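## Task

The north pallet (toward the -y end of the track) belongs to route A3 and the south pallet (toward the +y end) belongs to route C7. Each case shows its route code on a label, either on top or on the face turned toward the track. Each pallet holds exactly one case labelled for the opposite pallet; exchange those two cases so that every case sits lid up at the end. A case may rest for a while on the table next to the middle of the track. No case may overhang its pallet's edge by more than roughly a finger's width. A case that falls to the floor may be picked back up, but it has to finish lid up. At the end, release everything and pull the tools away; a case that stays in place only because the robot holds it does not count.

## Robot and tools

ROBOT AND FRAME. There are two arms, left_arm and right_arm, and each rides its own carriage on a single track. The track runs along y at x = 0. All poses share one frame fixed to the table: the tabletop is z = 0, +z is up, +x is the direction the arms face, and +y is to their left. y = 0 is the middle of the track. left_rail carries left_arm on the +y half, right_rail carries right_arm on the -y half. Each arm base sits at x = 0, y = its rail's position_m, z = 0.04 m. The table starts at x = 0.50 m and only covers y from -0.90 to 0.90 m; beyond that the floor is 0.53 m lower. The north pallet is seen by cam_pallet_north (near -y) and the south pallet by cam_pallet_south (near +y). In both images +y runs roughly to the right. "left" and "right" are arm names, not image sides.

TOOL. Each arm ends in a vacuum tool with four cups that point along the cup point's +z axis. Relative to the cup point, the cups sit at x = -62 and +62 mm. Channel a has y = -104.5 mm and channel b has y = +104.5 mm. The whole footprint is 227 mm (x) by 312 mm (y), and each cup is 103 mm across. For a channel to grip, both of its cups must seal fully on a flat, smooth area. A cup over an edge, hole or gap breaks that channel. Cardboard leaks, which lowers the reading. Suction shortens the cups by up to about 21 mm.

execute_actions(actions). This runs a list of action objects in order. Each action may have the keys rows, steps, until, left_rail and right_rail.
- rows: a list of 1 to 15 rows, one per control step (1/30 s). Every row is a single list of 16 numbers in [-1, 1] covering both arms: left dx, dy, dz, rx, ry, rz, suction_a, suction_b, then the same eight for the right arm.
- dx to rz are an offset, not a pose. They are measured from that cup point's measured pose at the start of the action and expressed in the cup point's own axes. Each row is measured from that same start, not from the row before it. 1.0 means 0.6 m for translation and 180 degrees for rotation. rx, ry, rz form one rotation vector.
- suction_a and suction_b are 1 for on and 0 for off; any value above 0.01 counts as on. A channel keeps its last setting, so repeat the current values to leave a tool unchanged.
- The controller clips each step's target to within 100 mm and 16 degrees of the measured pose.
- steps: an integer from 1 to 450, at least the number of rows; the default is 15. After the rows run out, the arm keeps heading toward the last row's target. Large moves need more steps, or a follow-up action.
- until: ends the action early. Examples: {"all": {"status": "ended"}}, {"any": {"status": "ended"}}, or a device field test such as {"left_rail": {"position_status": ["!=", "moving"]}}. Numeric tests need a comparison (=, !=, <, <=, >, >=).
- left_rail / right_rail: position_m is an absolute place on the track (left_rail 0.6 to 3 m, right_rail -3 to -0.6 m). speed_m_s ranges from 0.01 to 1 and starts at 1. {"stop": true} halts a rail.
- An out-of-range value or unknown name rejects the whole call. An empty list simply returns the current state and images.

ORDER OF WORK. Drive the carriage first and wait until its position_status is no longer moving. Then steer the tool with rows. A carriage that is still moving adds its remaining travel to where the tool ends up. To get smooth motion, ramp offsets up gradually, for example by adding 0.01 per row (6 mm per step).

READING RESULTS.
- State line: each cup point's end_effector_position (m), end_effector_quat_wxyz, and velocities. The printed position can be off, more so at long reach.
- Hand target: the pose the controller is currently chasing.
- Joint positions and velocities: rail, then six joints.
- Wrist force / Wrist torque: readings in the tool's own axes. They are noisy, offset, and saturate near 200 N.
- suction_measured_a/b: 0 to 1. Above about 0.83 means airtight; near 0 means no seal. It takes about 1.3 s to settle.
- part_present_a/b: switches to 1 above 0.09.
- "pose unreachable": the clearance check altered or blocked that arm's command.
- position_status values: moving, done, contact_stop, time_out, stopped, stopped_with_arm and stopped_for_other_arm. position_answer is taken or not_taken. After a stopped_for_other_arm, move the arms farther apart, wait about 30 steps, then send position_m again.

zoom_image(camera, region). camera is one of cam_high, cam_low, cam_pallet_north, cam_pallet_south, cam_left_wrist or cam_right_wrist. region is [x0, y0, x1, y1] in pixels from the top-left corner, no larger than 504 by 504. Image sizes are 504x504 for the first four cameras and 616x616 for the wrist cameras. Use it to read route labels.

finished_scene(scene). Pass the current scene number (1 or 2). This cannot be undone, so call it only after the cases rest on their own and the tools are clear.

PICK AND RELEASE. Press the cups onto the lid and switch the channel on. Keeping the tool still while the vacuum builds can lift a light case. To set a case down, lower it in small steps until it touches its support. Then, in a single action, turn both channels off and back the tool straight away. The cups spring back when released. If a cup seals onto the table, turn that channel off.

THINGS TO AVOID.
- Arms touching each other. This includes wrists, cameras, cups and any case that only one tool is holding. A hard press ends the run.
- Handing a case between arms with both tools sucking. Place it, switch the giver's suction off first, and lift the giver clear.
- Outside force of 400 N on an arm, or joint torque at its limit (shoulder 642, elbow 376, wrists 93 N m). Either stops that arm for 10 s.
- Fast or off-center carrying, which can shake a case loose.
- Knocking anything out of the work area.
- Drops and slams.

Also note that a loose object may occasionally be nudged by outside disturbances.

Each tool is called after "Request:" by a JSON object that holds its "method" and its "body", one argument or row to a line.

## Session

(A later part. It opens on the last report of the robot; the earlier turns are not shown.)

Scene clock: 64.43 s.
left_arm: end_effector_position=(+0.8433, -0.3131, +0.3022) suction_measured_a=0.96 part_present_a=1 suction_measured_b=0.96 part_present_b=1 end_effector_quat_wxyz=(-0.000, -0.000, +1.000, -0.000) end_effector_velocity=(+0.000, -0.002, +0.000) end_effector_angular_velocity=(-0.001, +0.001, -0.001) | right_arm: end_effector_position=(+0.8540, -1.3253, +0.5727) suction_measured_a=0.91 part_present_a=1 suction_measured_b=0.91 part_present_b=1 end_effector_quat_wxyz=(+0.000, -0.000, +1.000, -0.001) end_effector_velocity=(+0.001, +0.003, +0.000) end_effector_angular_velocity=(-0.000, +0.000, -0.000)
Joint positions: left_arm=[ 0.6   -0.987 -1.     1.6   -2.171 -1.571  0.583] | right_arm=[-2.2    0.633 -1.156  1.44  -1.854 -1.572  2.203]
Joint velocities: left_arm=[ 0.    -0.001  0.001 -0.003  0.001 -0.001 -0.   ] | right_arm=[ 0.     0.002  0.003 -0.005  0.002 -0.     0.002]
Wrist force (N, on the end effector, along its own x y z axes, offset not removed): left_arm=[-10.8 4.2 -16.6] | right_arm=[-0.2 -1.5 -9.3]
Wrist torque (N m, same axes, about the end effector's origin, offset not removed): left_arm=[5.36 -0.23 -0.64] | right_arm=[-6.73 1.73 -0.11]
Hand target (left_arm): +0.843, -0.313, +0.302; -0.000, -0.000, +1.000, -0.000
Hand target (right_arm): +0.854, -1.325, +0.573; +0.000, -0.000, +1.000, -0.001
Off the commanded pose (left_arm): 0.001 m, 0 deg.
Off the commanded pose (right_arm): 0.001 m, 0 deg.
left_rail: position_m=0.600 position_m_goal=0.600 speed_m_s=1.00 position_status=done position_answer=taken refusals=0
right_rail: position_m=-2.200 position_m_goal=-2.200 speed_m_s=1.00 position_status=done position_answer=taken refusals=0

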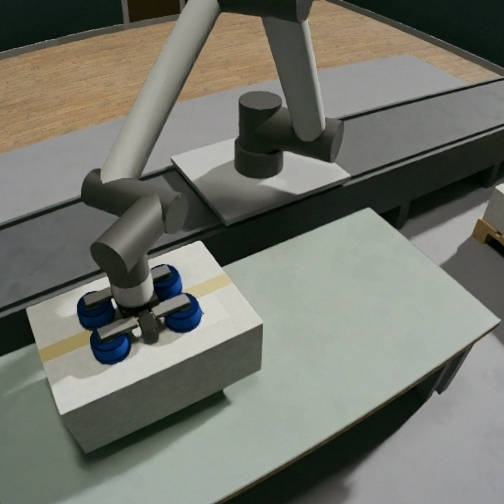

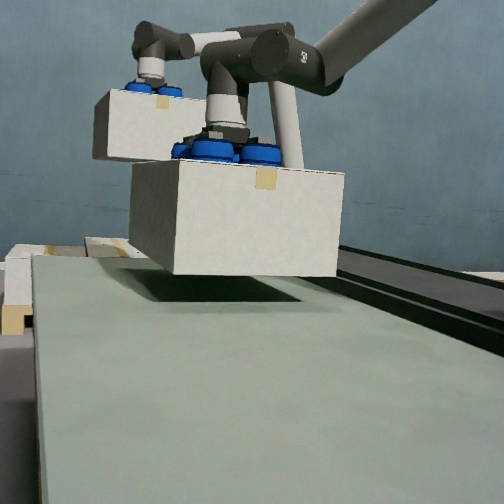

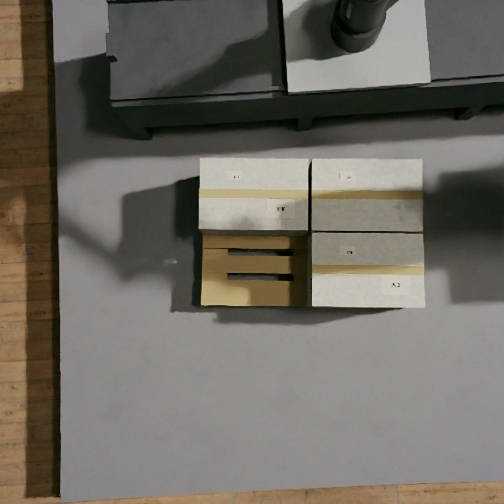

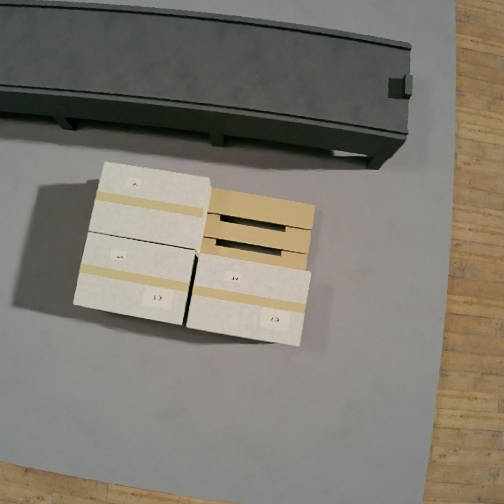

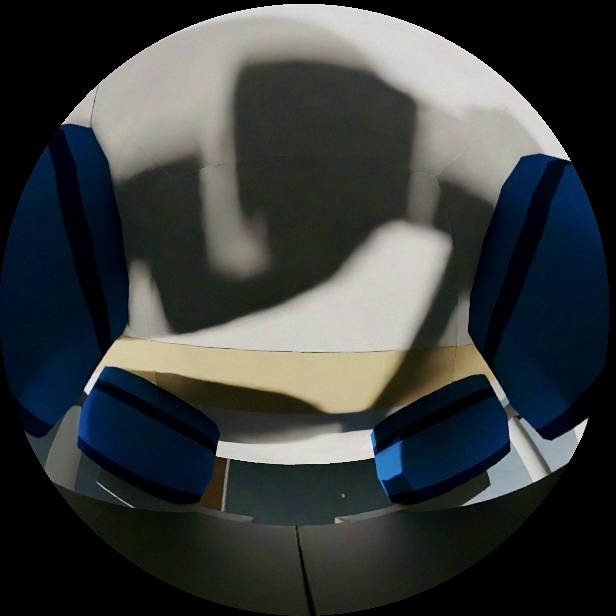

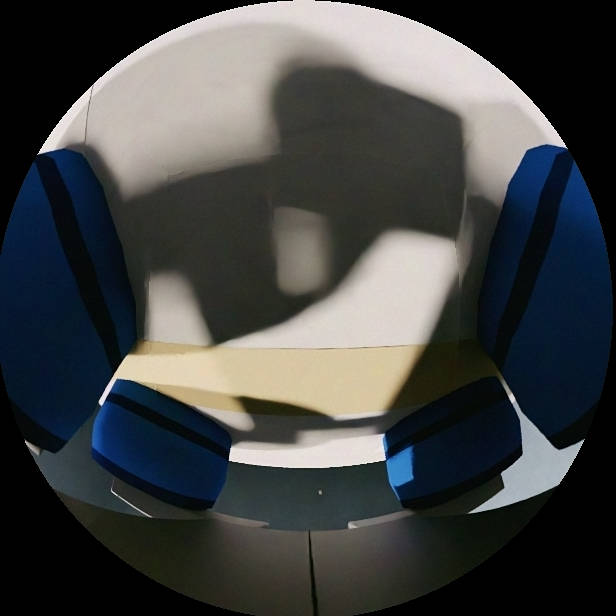

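Contact is expected near z≈0.23; lowering to 0.235.

Request:
{"method": "execute_actions", "body": {
  "actions": [
    {"rows":[[0,0,0.02,0,0,0,1,1,0,0.03,0,0,0,0,1,1],[0,0,0.04,0,0,0,1,1,0,0.06,0,0,0,0,1,1],[0,0,0.06,0,0,0,1,1,0,0.09,0,0,0,0,1,1],[0,0,0.08,0,0,0,1,1,0,0.12,0,0,0,0,1,1],[0,0,0.095,0,0,0,1,1,0,0.12,0,0,0,0,1,1],[0,0,0.112,0,0,0,1,1,0,0.12,0,0,0,0,1,1]],"steps":22}
  ]
}}

Scene clock: 71.60 s.
left_arm: end_effector_position=(+0.8433, -0.3131, +0.2354) suction_measured_a=0.96 part_present_a=1 suction_measured_b=0.96 part_present_b=1 end_effector_quat_wxyz=(-0.000, -0.000, +1.000, -0.000) end_effector_velocity=(+0.000, -0.000, -0.003) end_effector_angular_velocity=(-0.000, -0.000, +0.000) | right_arm: end_effector_position=(+0.8539, -1.2537, +0.5727) suction_measured_a=0.91 part_present_a=1 suction_measured_b=0.91 part_present_b=1 end_effector_quat_wxyz=(+0.000, -0.000, +1.000, -0.001) end_effector_velocity=(+0.001, +0.003, +0.000) end_effector_angular_velocity=(-0.000, +0.000, -0.000)
Joint positions: left_arm=[ 0.6   -0.987 -0.954  1.63  -2.247 -1.571  0.583] | right_arm=[-2.2    0.679 -1.096  1.348 -1.823 -1.572  2.249]
Joint velocities: left_arm=[ 0.     0.     0.003  0.001 -0.004  0.     0.   ] | right_arm=[ 0.     0.002  0.003 -0.005  0.002 -0.     0.002]
Wrist force (N, on the end effector, along its own x y z axes, offset not removed): left_arm=[-6.8 7.8 -8.0] | right_arm=[-1.2 -0.3 -7.4]
Wrist torque (N m, same axes, about the end effector's origin, offset not removed): left_arm=[5.67 -0.66 -0.58] | right_arm=[-6.49 1.84 -0.06]
Hand target (left_arm): +0.843, -0.313, +0.235; -0.000, -0.000, +1.000, -0.000
Hand target (right_arm): +0.854, -1.253, +0.573; +0.000, -0.000, +1.000, -0.001
Off the commanded pose (left_arm): 0.000 m, 0 deg.
Off the commanded pose (right_arm): 0.000 m, 0 deg.
left_rail: position_m=0.600 position_m_goal=0.600 speed_m_s=1.00 position_status=done position_answer=taken refusals=0
right_rail: position_m=-2.200 position_m_goal=-2.200 speed_m_s=1.00 position_status=done position_answer=taken refusals=0

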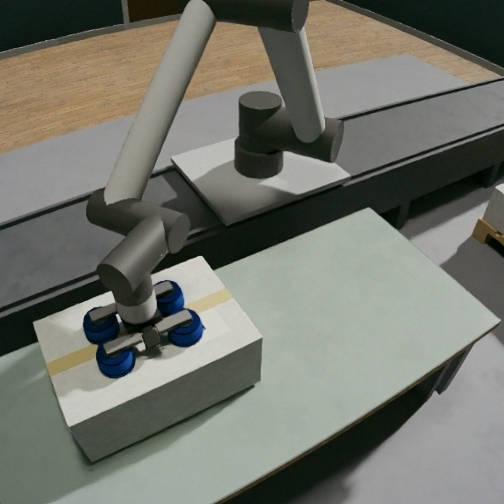

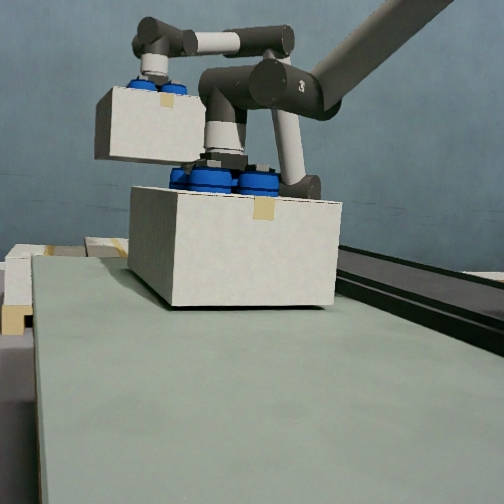

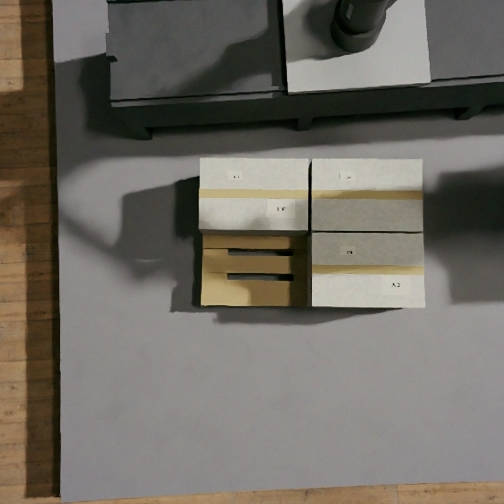

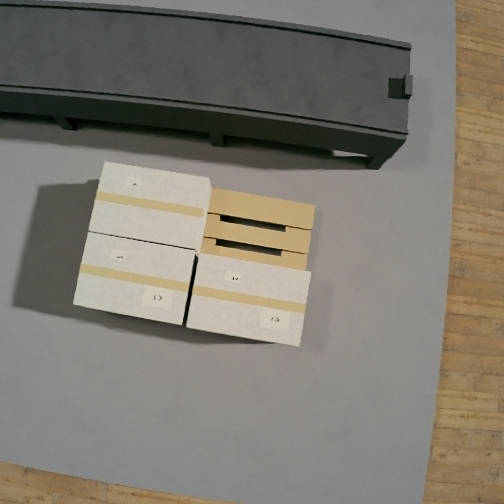

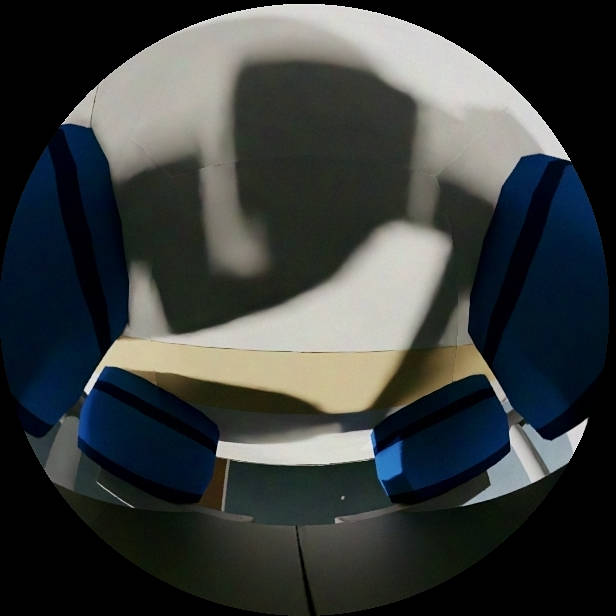

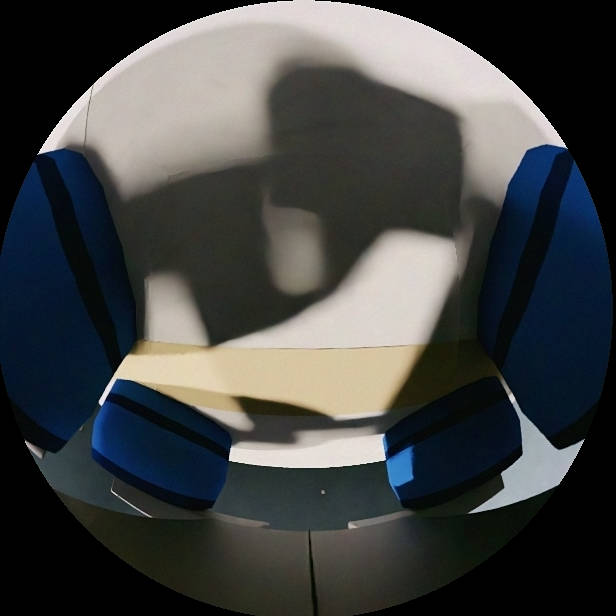

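Request:
{"method": "execute_actions", "body": {
  "actions": [
    {"rows":[[0,0,0.011,0,0,0,1,1,0,0,0,0,0,0,1,1]],"steps":12}
  ]
}}

Scene clock: 77.40 s.
left_arm: end_effector_position=(+0.8433, -0.3131, +0.2291) suction_measured_a=0.96 part_present_a=1 suction_measured_b=0.96 part_present_b=1 end_effector_quat_wxyz=(-0.000, -0.000, +1.000, -0.000) end_effector_velocity=(+0.000, -0.000, -0.002) end_effector_angular_velocity=(-0.000, -0.000, -0.000) | right_arm: end_effector_position=(+0.8538, -1.2535, +0.5726) suction_measured_a=0.91 part_present_a=1 suction_measured_b=0.91 part_present_b=1 end_effector_quat_wxyz=(+0.000, -0.000, +1.000, -0.001) end_effector_velocity=(+0.000, -0.001, +0.000) end_effector_angular_velocity=(+0.001, -0.001, +0.000)
Joint positions: left_arm=[ 0.6   -0.987 -0.949  1.632 -2.254 -1.571  0.583] | right_arm=[-2.2    0.679 -1.096  1.348 -1.823 -1.572  2.249]
Joint velocities: left_arm=[ 0.     0.     0.002  0.001 -0.003  0.     0.   ] | right_arm=[ 0.    -0.    -0.001  0.    -0.001 -0.    -0.001]
Wrist force (N, on the end effector, along its own x y z axes, offset not removed): left_arm=[-9.9 8.2 -6.1] | right_arm=[0.7 -1.4 -5.4]
Wrist torque (N m, same axes, about the end effector's origin, offset not removed): left_arm=[5.83 -0.26 -0.44] | right_arm=[-6.48 1.48 -0.12]
Hand target (left_arm): +0.843, -0.313, +0.229; -0.000, -0.000, +1.000, -0.000
Hand target (right_arm): +0.854, -1.254, +0.573; +0.000, -0.000, +1.000, -0.001
Off the commanded pose (left_arm): 0.000 m, 0 deg.
Off the commanded pose (right_arm): 0.000 m, 0 deg.
left_rail: position_m=0.600 position_m_goal=0.600 speed_m_s=1.00 position_status=done position_answer=taken refusals=0
right_rail: position_m=-2.200 position_m_goal=-2.200 speed_m_s=1.00 position_status=done position_answer=taken refusals=0

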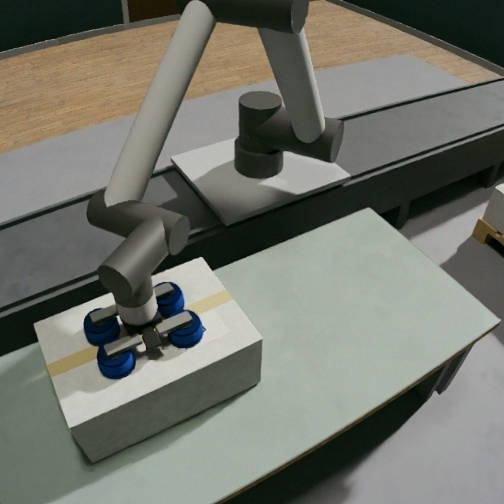

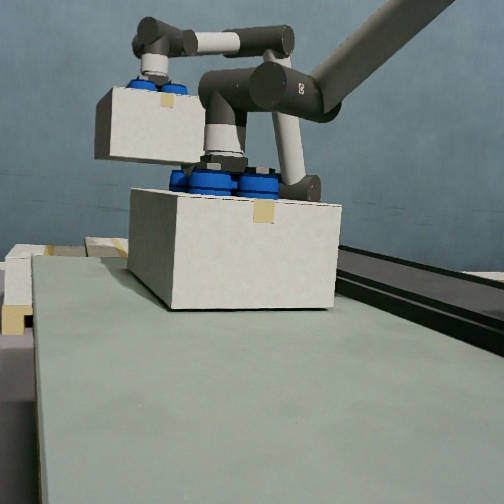

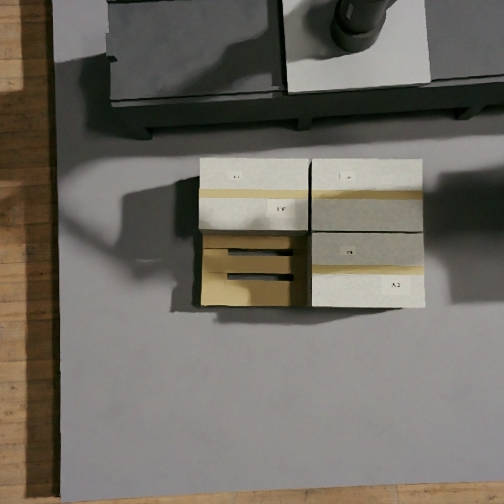

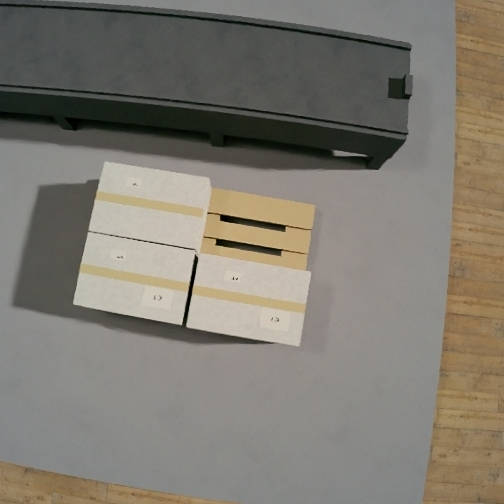

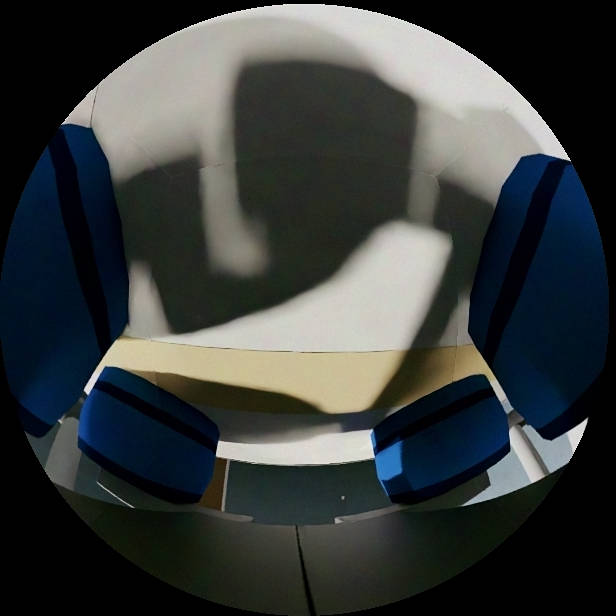

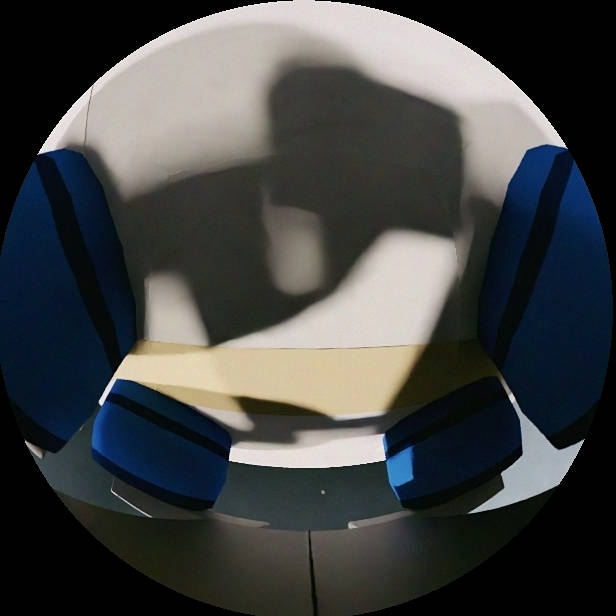

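Request:
{"method": "execute_actions", "body": {
  "actions": [
    {"rows":[[0,0,0.007,0,0,0,1,1,0,0,0,0,0,0,1,1]],"steps":12}
  ]
}}

Scene clock: 82.40 s.
left_arm: end_effector_position=(+0.8432, -0.3131, +0.2251) suction_measured_a=0.96 part_present_a=1 suction_measured_b=0.96 part_present_b=1 end_effector_quat_wxyz=(-0.000, -0.000, +1.000, -0.000) end_effector_velocity=(+0.000, -0.000, -0.002) end_effector_angular_velocity=(-0.000, -0.000, -0.000) | right_arm: end_effector_position=(+0.8539, -1.2537, +0.5727) suction_measured_a=0.91 part_present_a=1 suction_measured_b=0.91 part_present_b=1 end_effector_quat_wxyz=(+0.000, -0.000, +1.000, -0.001) end_effector_velocity=(+0.000, -0.000, -0.000) end_effector_angular_velocity=(-0.000, +0.000, +0.000)
Joint positions: left_arm=[ 0.6   -0.987 -0.946  1.634 -2.258 -1.571  0.583] | right_arm=[-2.2    0.679 -1.096  1.348 -1.823 -1.572  2.249]
Joint velocities: left_arm=[ 0.    -0.     0.001  0.001 -0.002  0.     0.   ] | right_arm=[ 0. -0.  0. -0.  0.  0. -0.]
Wrist force (N, on the end effector, along its own x y z axes, offset not removed): left_arm=[-9.1 -4.9 -6.2] | right_arm=[1.3 -2.1 -10.8]
Wrist torque (N m, same axes, about the end effector's origin, offset not removed): left_arm=[4.22 -0.21 -0.35] | right_arm=[-6.69 1.46 0.07]
Hand target (left_arm): +0.843, -0.313, +0.225; -0.000, -0.000, +1.000, -0.000
Hand target (right_arm): +0.854, -1.253, +0.573; +0.000, -0.000, +1.000, -0.001
Off the commanded pose (left_arm): 0.000 m, 0 deg.
Off the commanded pose (right_arm): 0.000 m, 0 deg.
left_rail: position_m=0.600 position_m_goal=0.600 speed_m_s=1.00 position_status=done position_answer=taken refusals=0
right_rail: position_m=-2.200 position_m_goal=-2.200 speed_m_s=1.00 position_status=done position_answer=taken refusals=0

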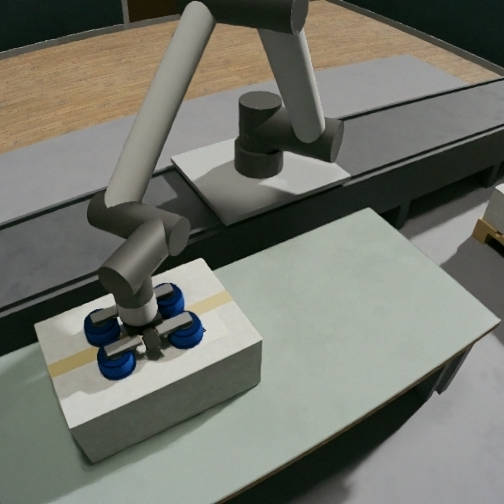

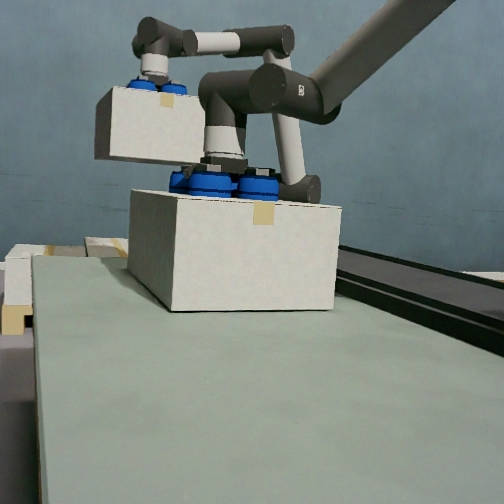

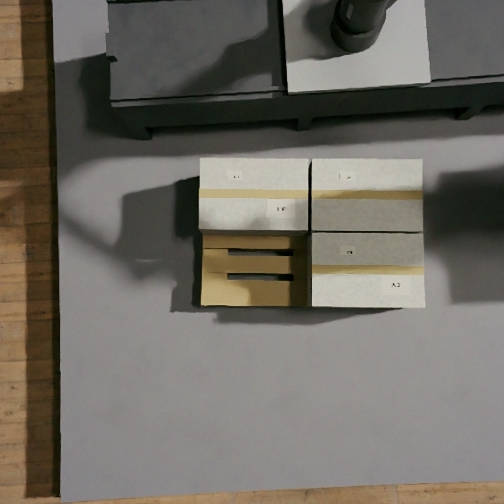

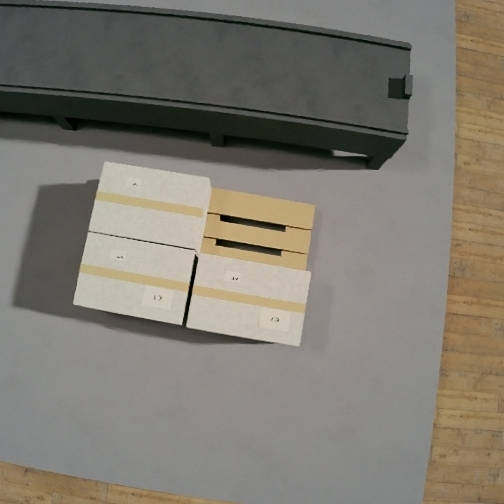

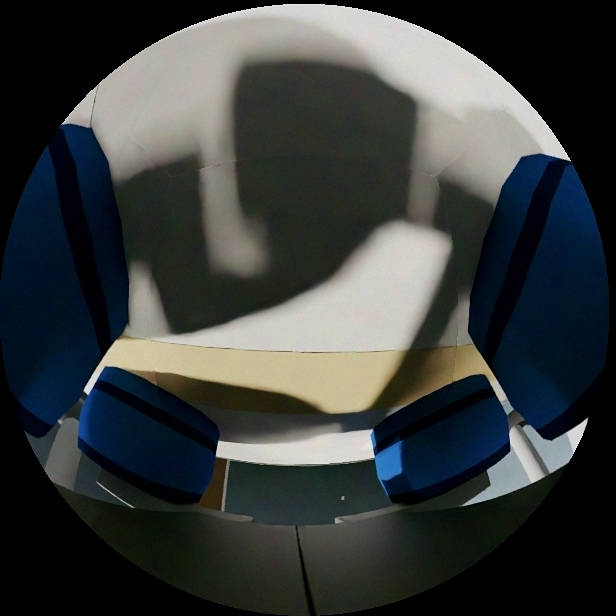

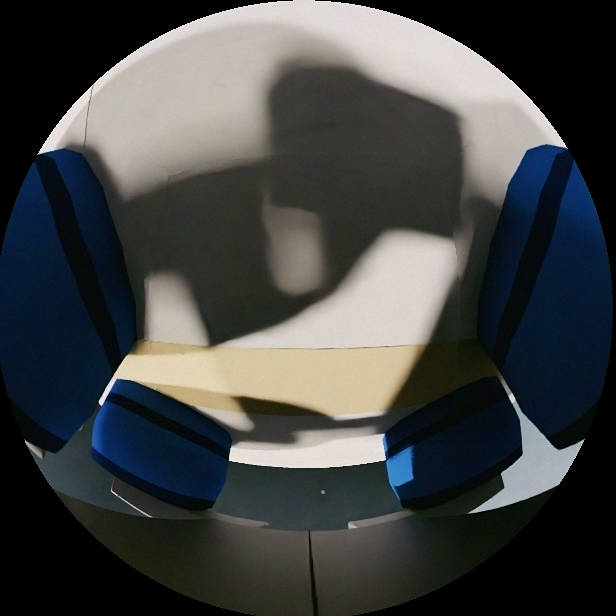

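Request:
{"method": "execute_actions", "body": {
  "actions": [
    {"rows":[[0,0,0.004,0,0,0,1,1,0,0,0,0,0,0,1,1]],"steps":9},
    {"rows":[[0,0,0,0,0,0,0,0,0,0,0,0,0,0,1,1],[0,0,-0.004,0,0,0,0,0,0,0,0,0,0,0,1,1],[0,0,-0.008,0,0,0,0,0,0,0,0,0,0,0,1,1],[0,0,-0.014,0,0,0,0,0,0,0,0,0,0,0,1,1],[0,0,-0.02,0,0,0,0,0,0,0,0,0,0,0,1,1],[0,0,-0.03,0,0,0,0,0,0,0,0,0,0,0,1,1],[0,0,-0.04,0,0,0,0,0,0,0,0,0,0,0,1,1],[0,0,-0.06,0,0,0,0,0,0,0,0,0,0,0,1,1],[-0.018,0,-0.12,0,0,0,0,0,0,0,0,0,0,0,1,1]],"steps":20},
    {"left_rail":{"position_m":2.2},"steps":8},
    {"right_rail":{"position_m":-0.6},"steps":90,"until":{"all":{"status":"ended"}}}
  ]
}}

Scene clock: 97.10 s.
left_arm: end_effector_position=(+0.8541, +1.2870, +0.2950) suction_measured_a=0.00 part_present_a=0 suction_measured_b=0.00 part_present_b=0 end_effector_quat_wxyz=(-0.000, -0.000, +1.000, -0.000) end_effector_velocity=(+0.000, -0.000, -0.000) end_effector_angular_velocity=(+0.000, +0.000, -0.000) | right_arm: end_effector_position=(+0.8537, +0.3468, +0.5726) suction_measured_a=0.91 part_present_a=1 suction_measured_b=0.91 part_present_b=1 end_effector_quat_wxyz=(+0.000, -0.000, +1.000, -0.001) end_effector_velocity=(+0.002, -0.004, -0.001) end_effector_angular_velocity=(-0.007, -0.002, -0.002)
Joint positions: left_arm=[ 2.2   -0.98  -0.988  1.591 -2.173 -1.571  0.59 ] | right_arm=[-0.6    0.679 -1.096  1.348 -1.823 -1.572  2.249]
Joint velocities: left_arm=[ 0. -0.  0.  0. -0.  0.  0.] | right_arm=[ 0.    -0.002 -0.     0.001  0.002 -0.006 -0.   ]
Wrist force (N, on the end effector, along its own x y z axes, offset not removed): left_arm=[-8.8 7.2 8.2] | right_arm=[5.0 1.7 -7.3]
Wrist torque (N m, same axes, about the end effector's origin, offset not removed): left_arm=[0.79 1.62 -0.41] | right_arm=[-6.89 1.74 0.15]
Hand target (left_arm): +0.854, +1.287, +0.295; -0.000, -0.000, +1.000, -0.000
Hand target (right_arm): +0.854, +0.347, +0.573; +0.000, -0.000, +1.000, -0.001
Off the commanded pose (left_arm): 0.000 m, 0 deg.
Off the commanded pose (right_arm): 0.000 m, 0 deg.
left_rail: position_m=2.200 position_m_goal=2.200 speed_m_s=1.00 position_status=done position_answer=taken refusals=0
right_rail: position_m=-0.600 position_m_goal=-0.600 speed_m_s=1.00 position_status=done position_answer=taken refusals=0

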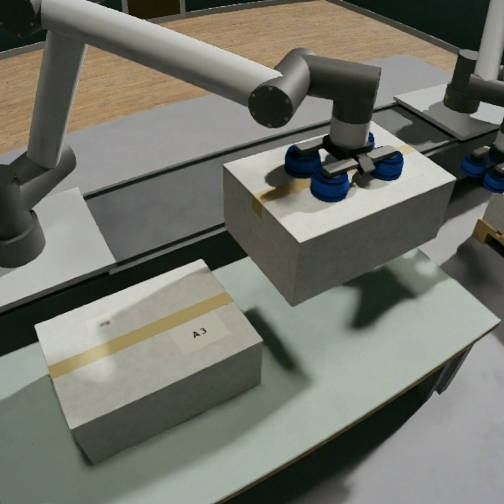

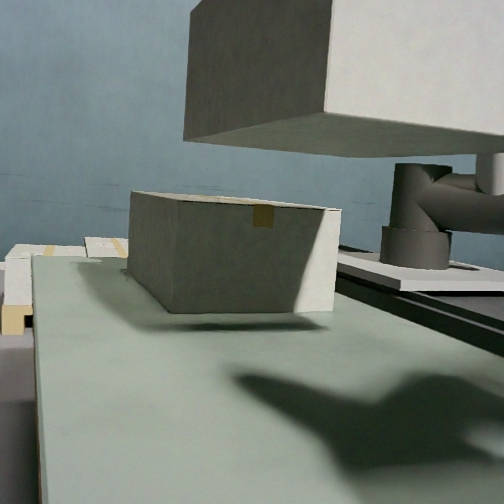

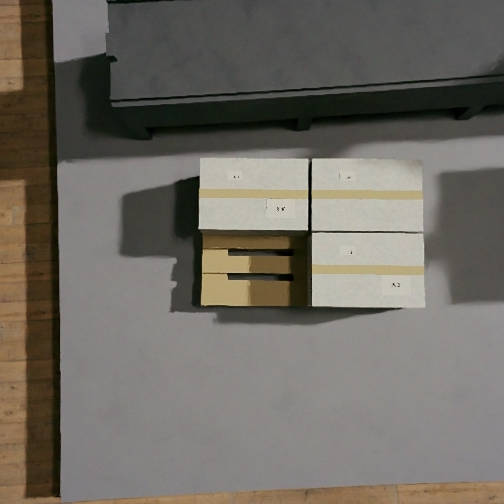

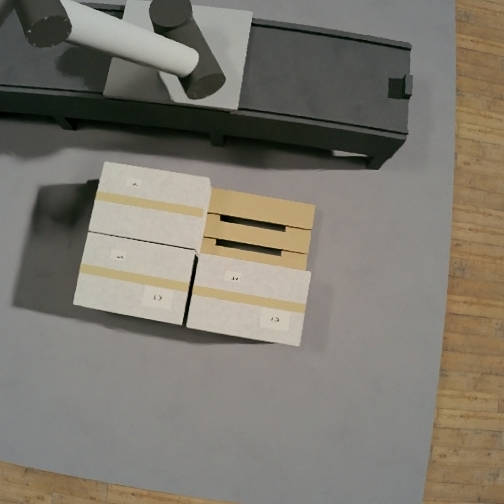

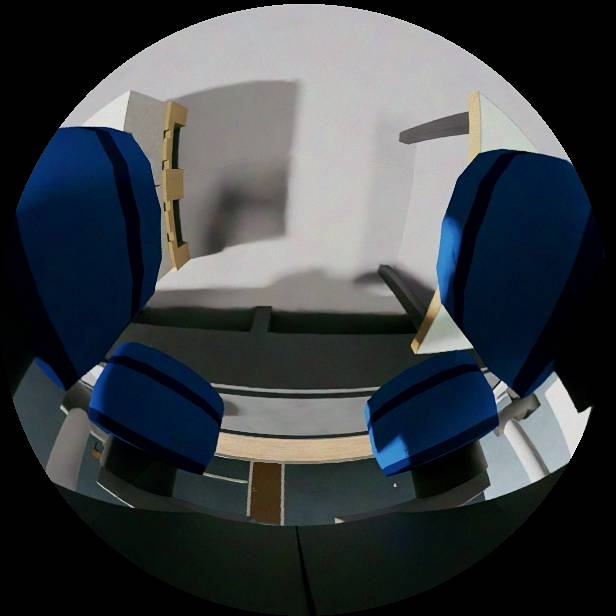

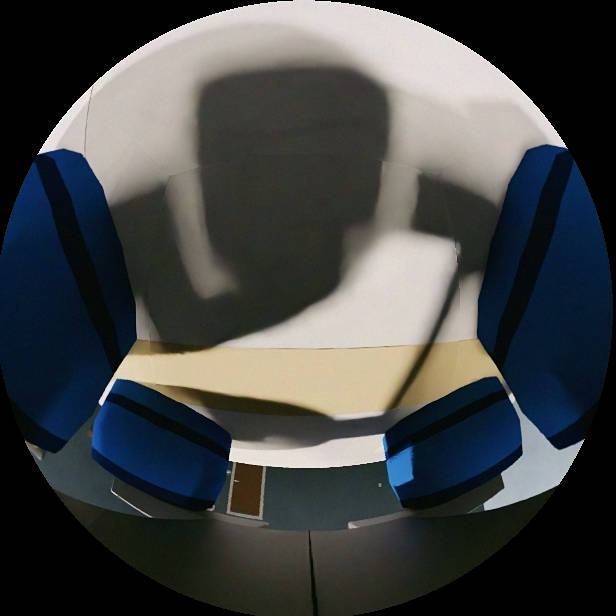

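Request:
{"method": "execute_actions", "body": {
  "actions": [
    {"rows":[[0,0,0,0,0,0,0,0,0,0,0.03,0,0,0,1,1],[0,0,0,0,0,0,0,0,0,0,0.07,0,0,0,1,1],[0,0,0,0,0,0,0,0,0,0,0.12,0,0,0,1,1],[0,0,0,0,0,0,0,0,0,0,0.568,0,0,0,1,1]],"steps":38}
  ]
}}

Scene clock: 102.60 s.
left_arm: end_effector_position=(+0.8541, +1.2870, +0.2949) suction_measured_a=0.00 part_present_a=0 suction_measured_b=0.00 part_present_b=0 end_effector_quat_wxyz=(-0.000, -0.000, +1.000, -0.000) end_effector_velocity=(-0.000, -0.000, +0.000) end_effector_angular_velocity=(-0.000, -0.000, -0.000) | right_arm: end_effector_position=(+0.8538, +0.3469, +0.2322) suction_measured_a=0.91 part_present_a=1 suction_measured_b=0.91 part_present_b=1 end_effector_quat_wxyz=(+0.000, -0.000, +1.000, -0.001) end_effector_velocity=(+0.000, +0.000, -0.003) end_effector_angular_velocity=(+0.000, +0.000, +0.000)
Joint positions: left_arm=[ 2.2   -0.98  -0.988  1.591 -2.173 -1.571  0.59 ] | right_arm=[-0.6    0.679 -0.922  1.575 -2.223 -1.572  2.249]
Joint velocities: left_arm=[ 0. -0. -0. -0.  0.  0.  0.] | right_arm=[ 0.     0.     0.002  0.    -0.003  0.     0.   ]
Wrist force (N, on the end effector, along its own x y z axes, offset not removed): left_arm=[-11.1 0.9 2.9] | right_arm=[-1.0 -0.8 -5.6]
Wrist torque (N m, same axes, about the end effector's origin, offset not removed): left_arm=[-0.16 1.95 -0.29] | right_arm=[-6.53 1.82 -0.04]
Hand target (left_arm): +0.854, +1.287, +0.295; -0.000, -0.000, +1.000, -0.000
Hand target (right_arm): +0.854, +0.347, +0.232; +0.000, -0.000, +1.000, -0.001
Off the commanded pose (left_arm): 0.000 m, 0 deg.
Off the commanded pose (right_arm): 0.001 m, 0 deg.
left_rail: position_m=2.200 position_m_goal=2.200 speed_m_s=1.00 position_status=done position_answer=taken refusals=0
right_rail: position_m=-0.600 position_m_goal=-0.600 speed_m_s=1.00 position_status=done position_answer=taken refusals=0

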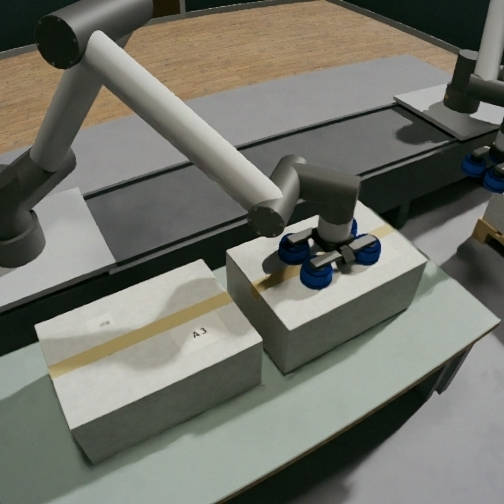

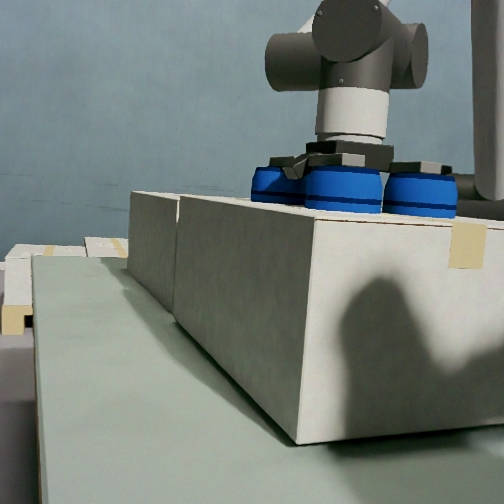

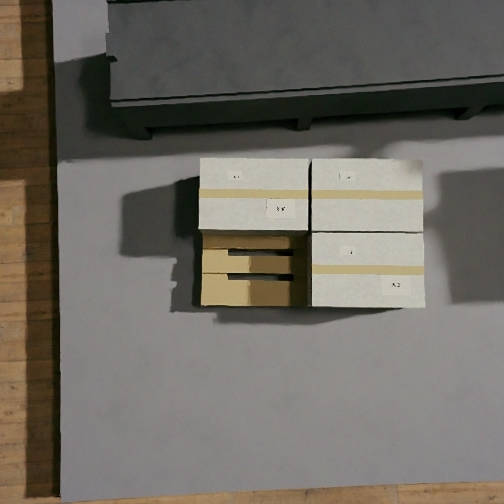

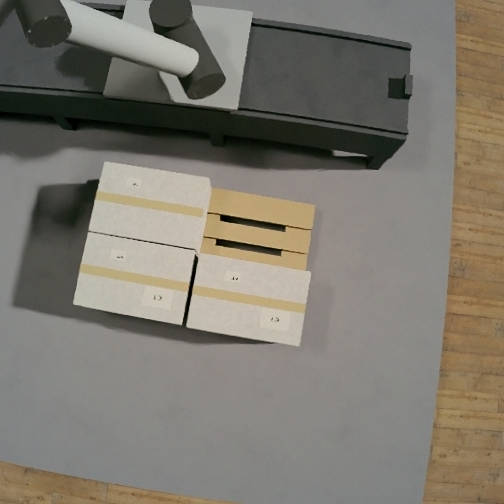

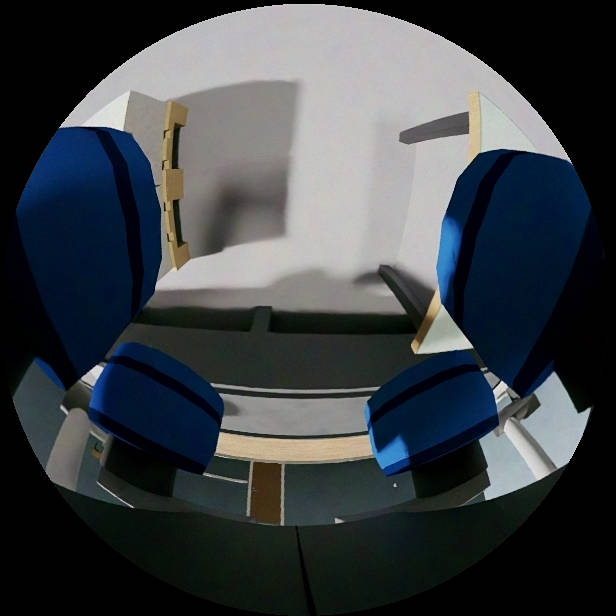

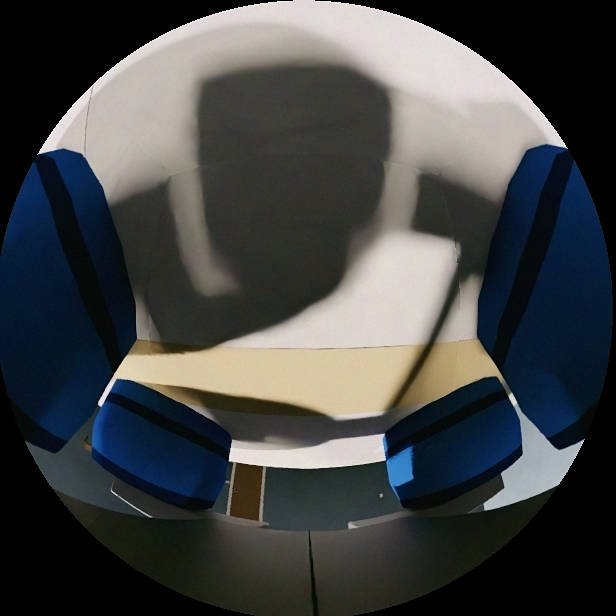

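Request:
{"method": "execute_actions", "body": {
  "actions": [
    {"rows":[[0,0,0,0,0,0,0,0,0,0,0.009,0,0,0,1,1]],"steps":12}
  ]
}}

Scene clock: 106.93 s.
left_arm: end_effector_position=(+0.8541, +1.2870, +0.2950) suction_measured_a=0.00 part_present_a=0 suction_measured_b=0.00 part_present_b=0 end_effector_quat_wxyz=(-0.000, -0.000, +1.000, -0.000) end_effector_velocity=(+0.000, -0.000, -0.000) end_effector_angular_velocity=(+0.000, +0.000, +0.000) | right_arm: end_effector_position=(+0.8538, +0.3469, +0.2270) suction_measured_a=0.91 part_present_a=1 suction_measured_b=0.91 part_present_b=1 end_effector_quat_wxyz=(+0.000, -0.000, +1.000, -0.001) end_effector_velocity=(+0.000, +0.000, -0.002) end_effector_angular_velocity=(+0.000, -0.000, -0.000)
Joint positions: left_arm=[ 2.2   -0.98  -0.988  1.591 -2.173 -1.571  0.59 ] | right_arm=[-0.6    0.679 -0.918  1.577 -2.229 -1.572  2.249]
Joint velocities: left_arm=[ 0.  0.  0. -0. -0. -0. -0.] | right_arm=[ 0.     0.     0.001  0.001 -0.002  0.     0.   ]
Wrist force (N, on the end effector, along its own x y z axes, offset not removed): left_arm=[-10.6 6.9 3.2] | right_arm=[2.1 -2.0 -10.2]
Wrist torque (N m, same axes, about the end effector's origin, offset not removed): left_arm=[0.99 1.94 -0.55] | right_arm=[-6.53 1.34 -0.06]
Hand target (left_arm): +0.854, +1.287, +0.295; -0.000, -0.000, +1.000, -0.000
Hand target (right_arm): +0.854, +0.347, +0.227; +0.000, -0.000, +1.000, -0.001
Off the commanded pose (left_arm): 0.000 m, 0 deg.
Off the commanded pose (right_arm): 0.000 m, 0 deg.
left_rail: position_m=2.200 position_m_goal=2.200 speed_m_s=1.00 position_status=done position_answer=taken refusals=0
right_rail: position_m=-0.600 position_m_goal=-0.600 speed_m_s=1.00 position_status=done position_answer=taken refusals=0

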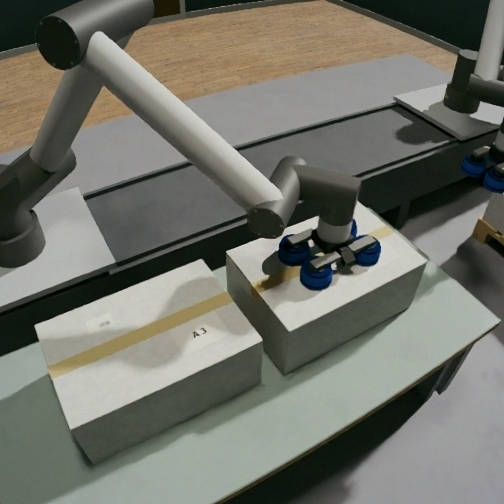

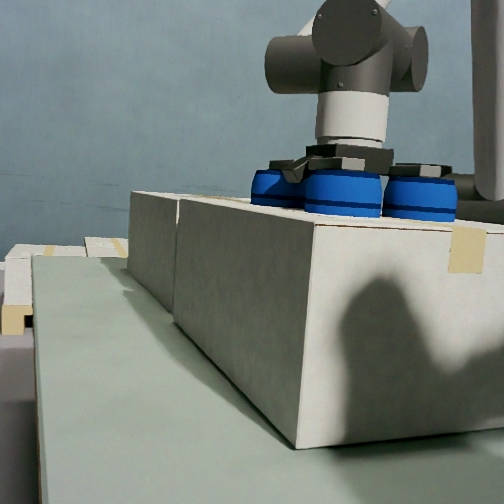

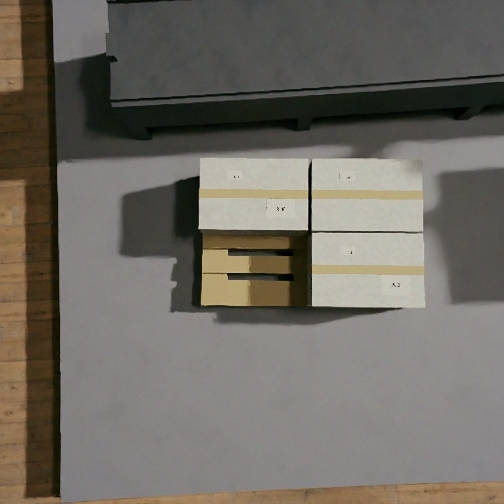

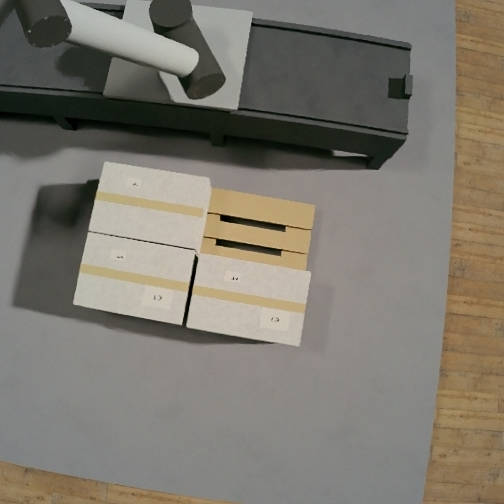

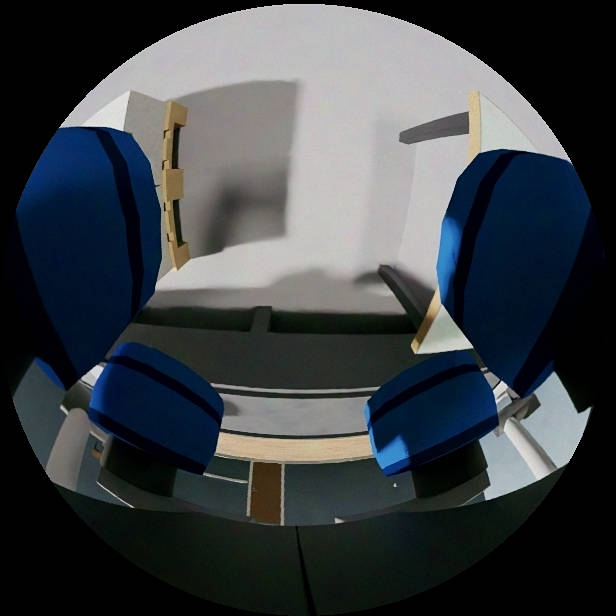

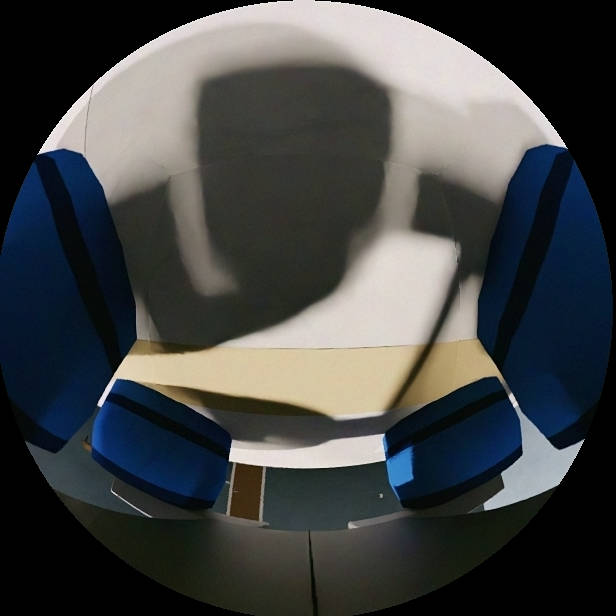

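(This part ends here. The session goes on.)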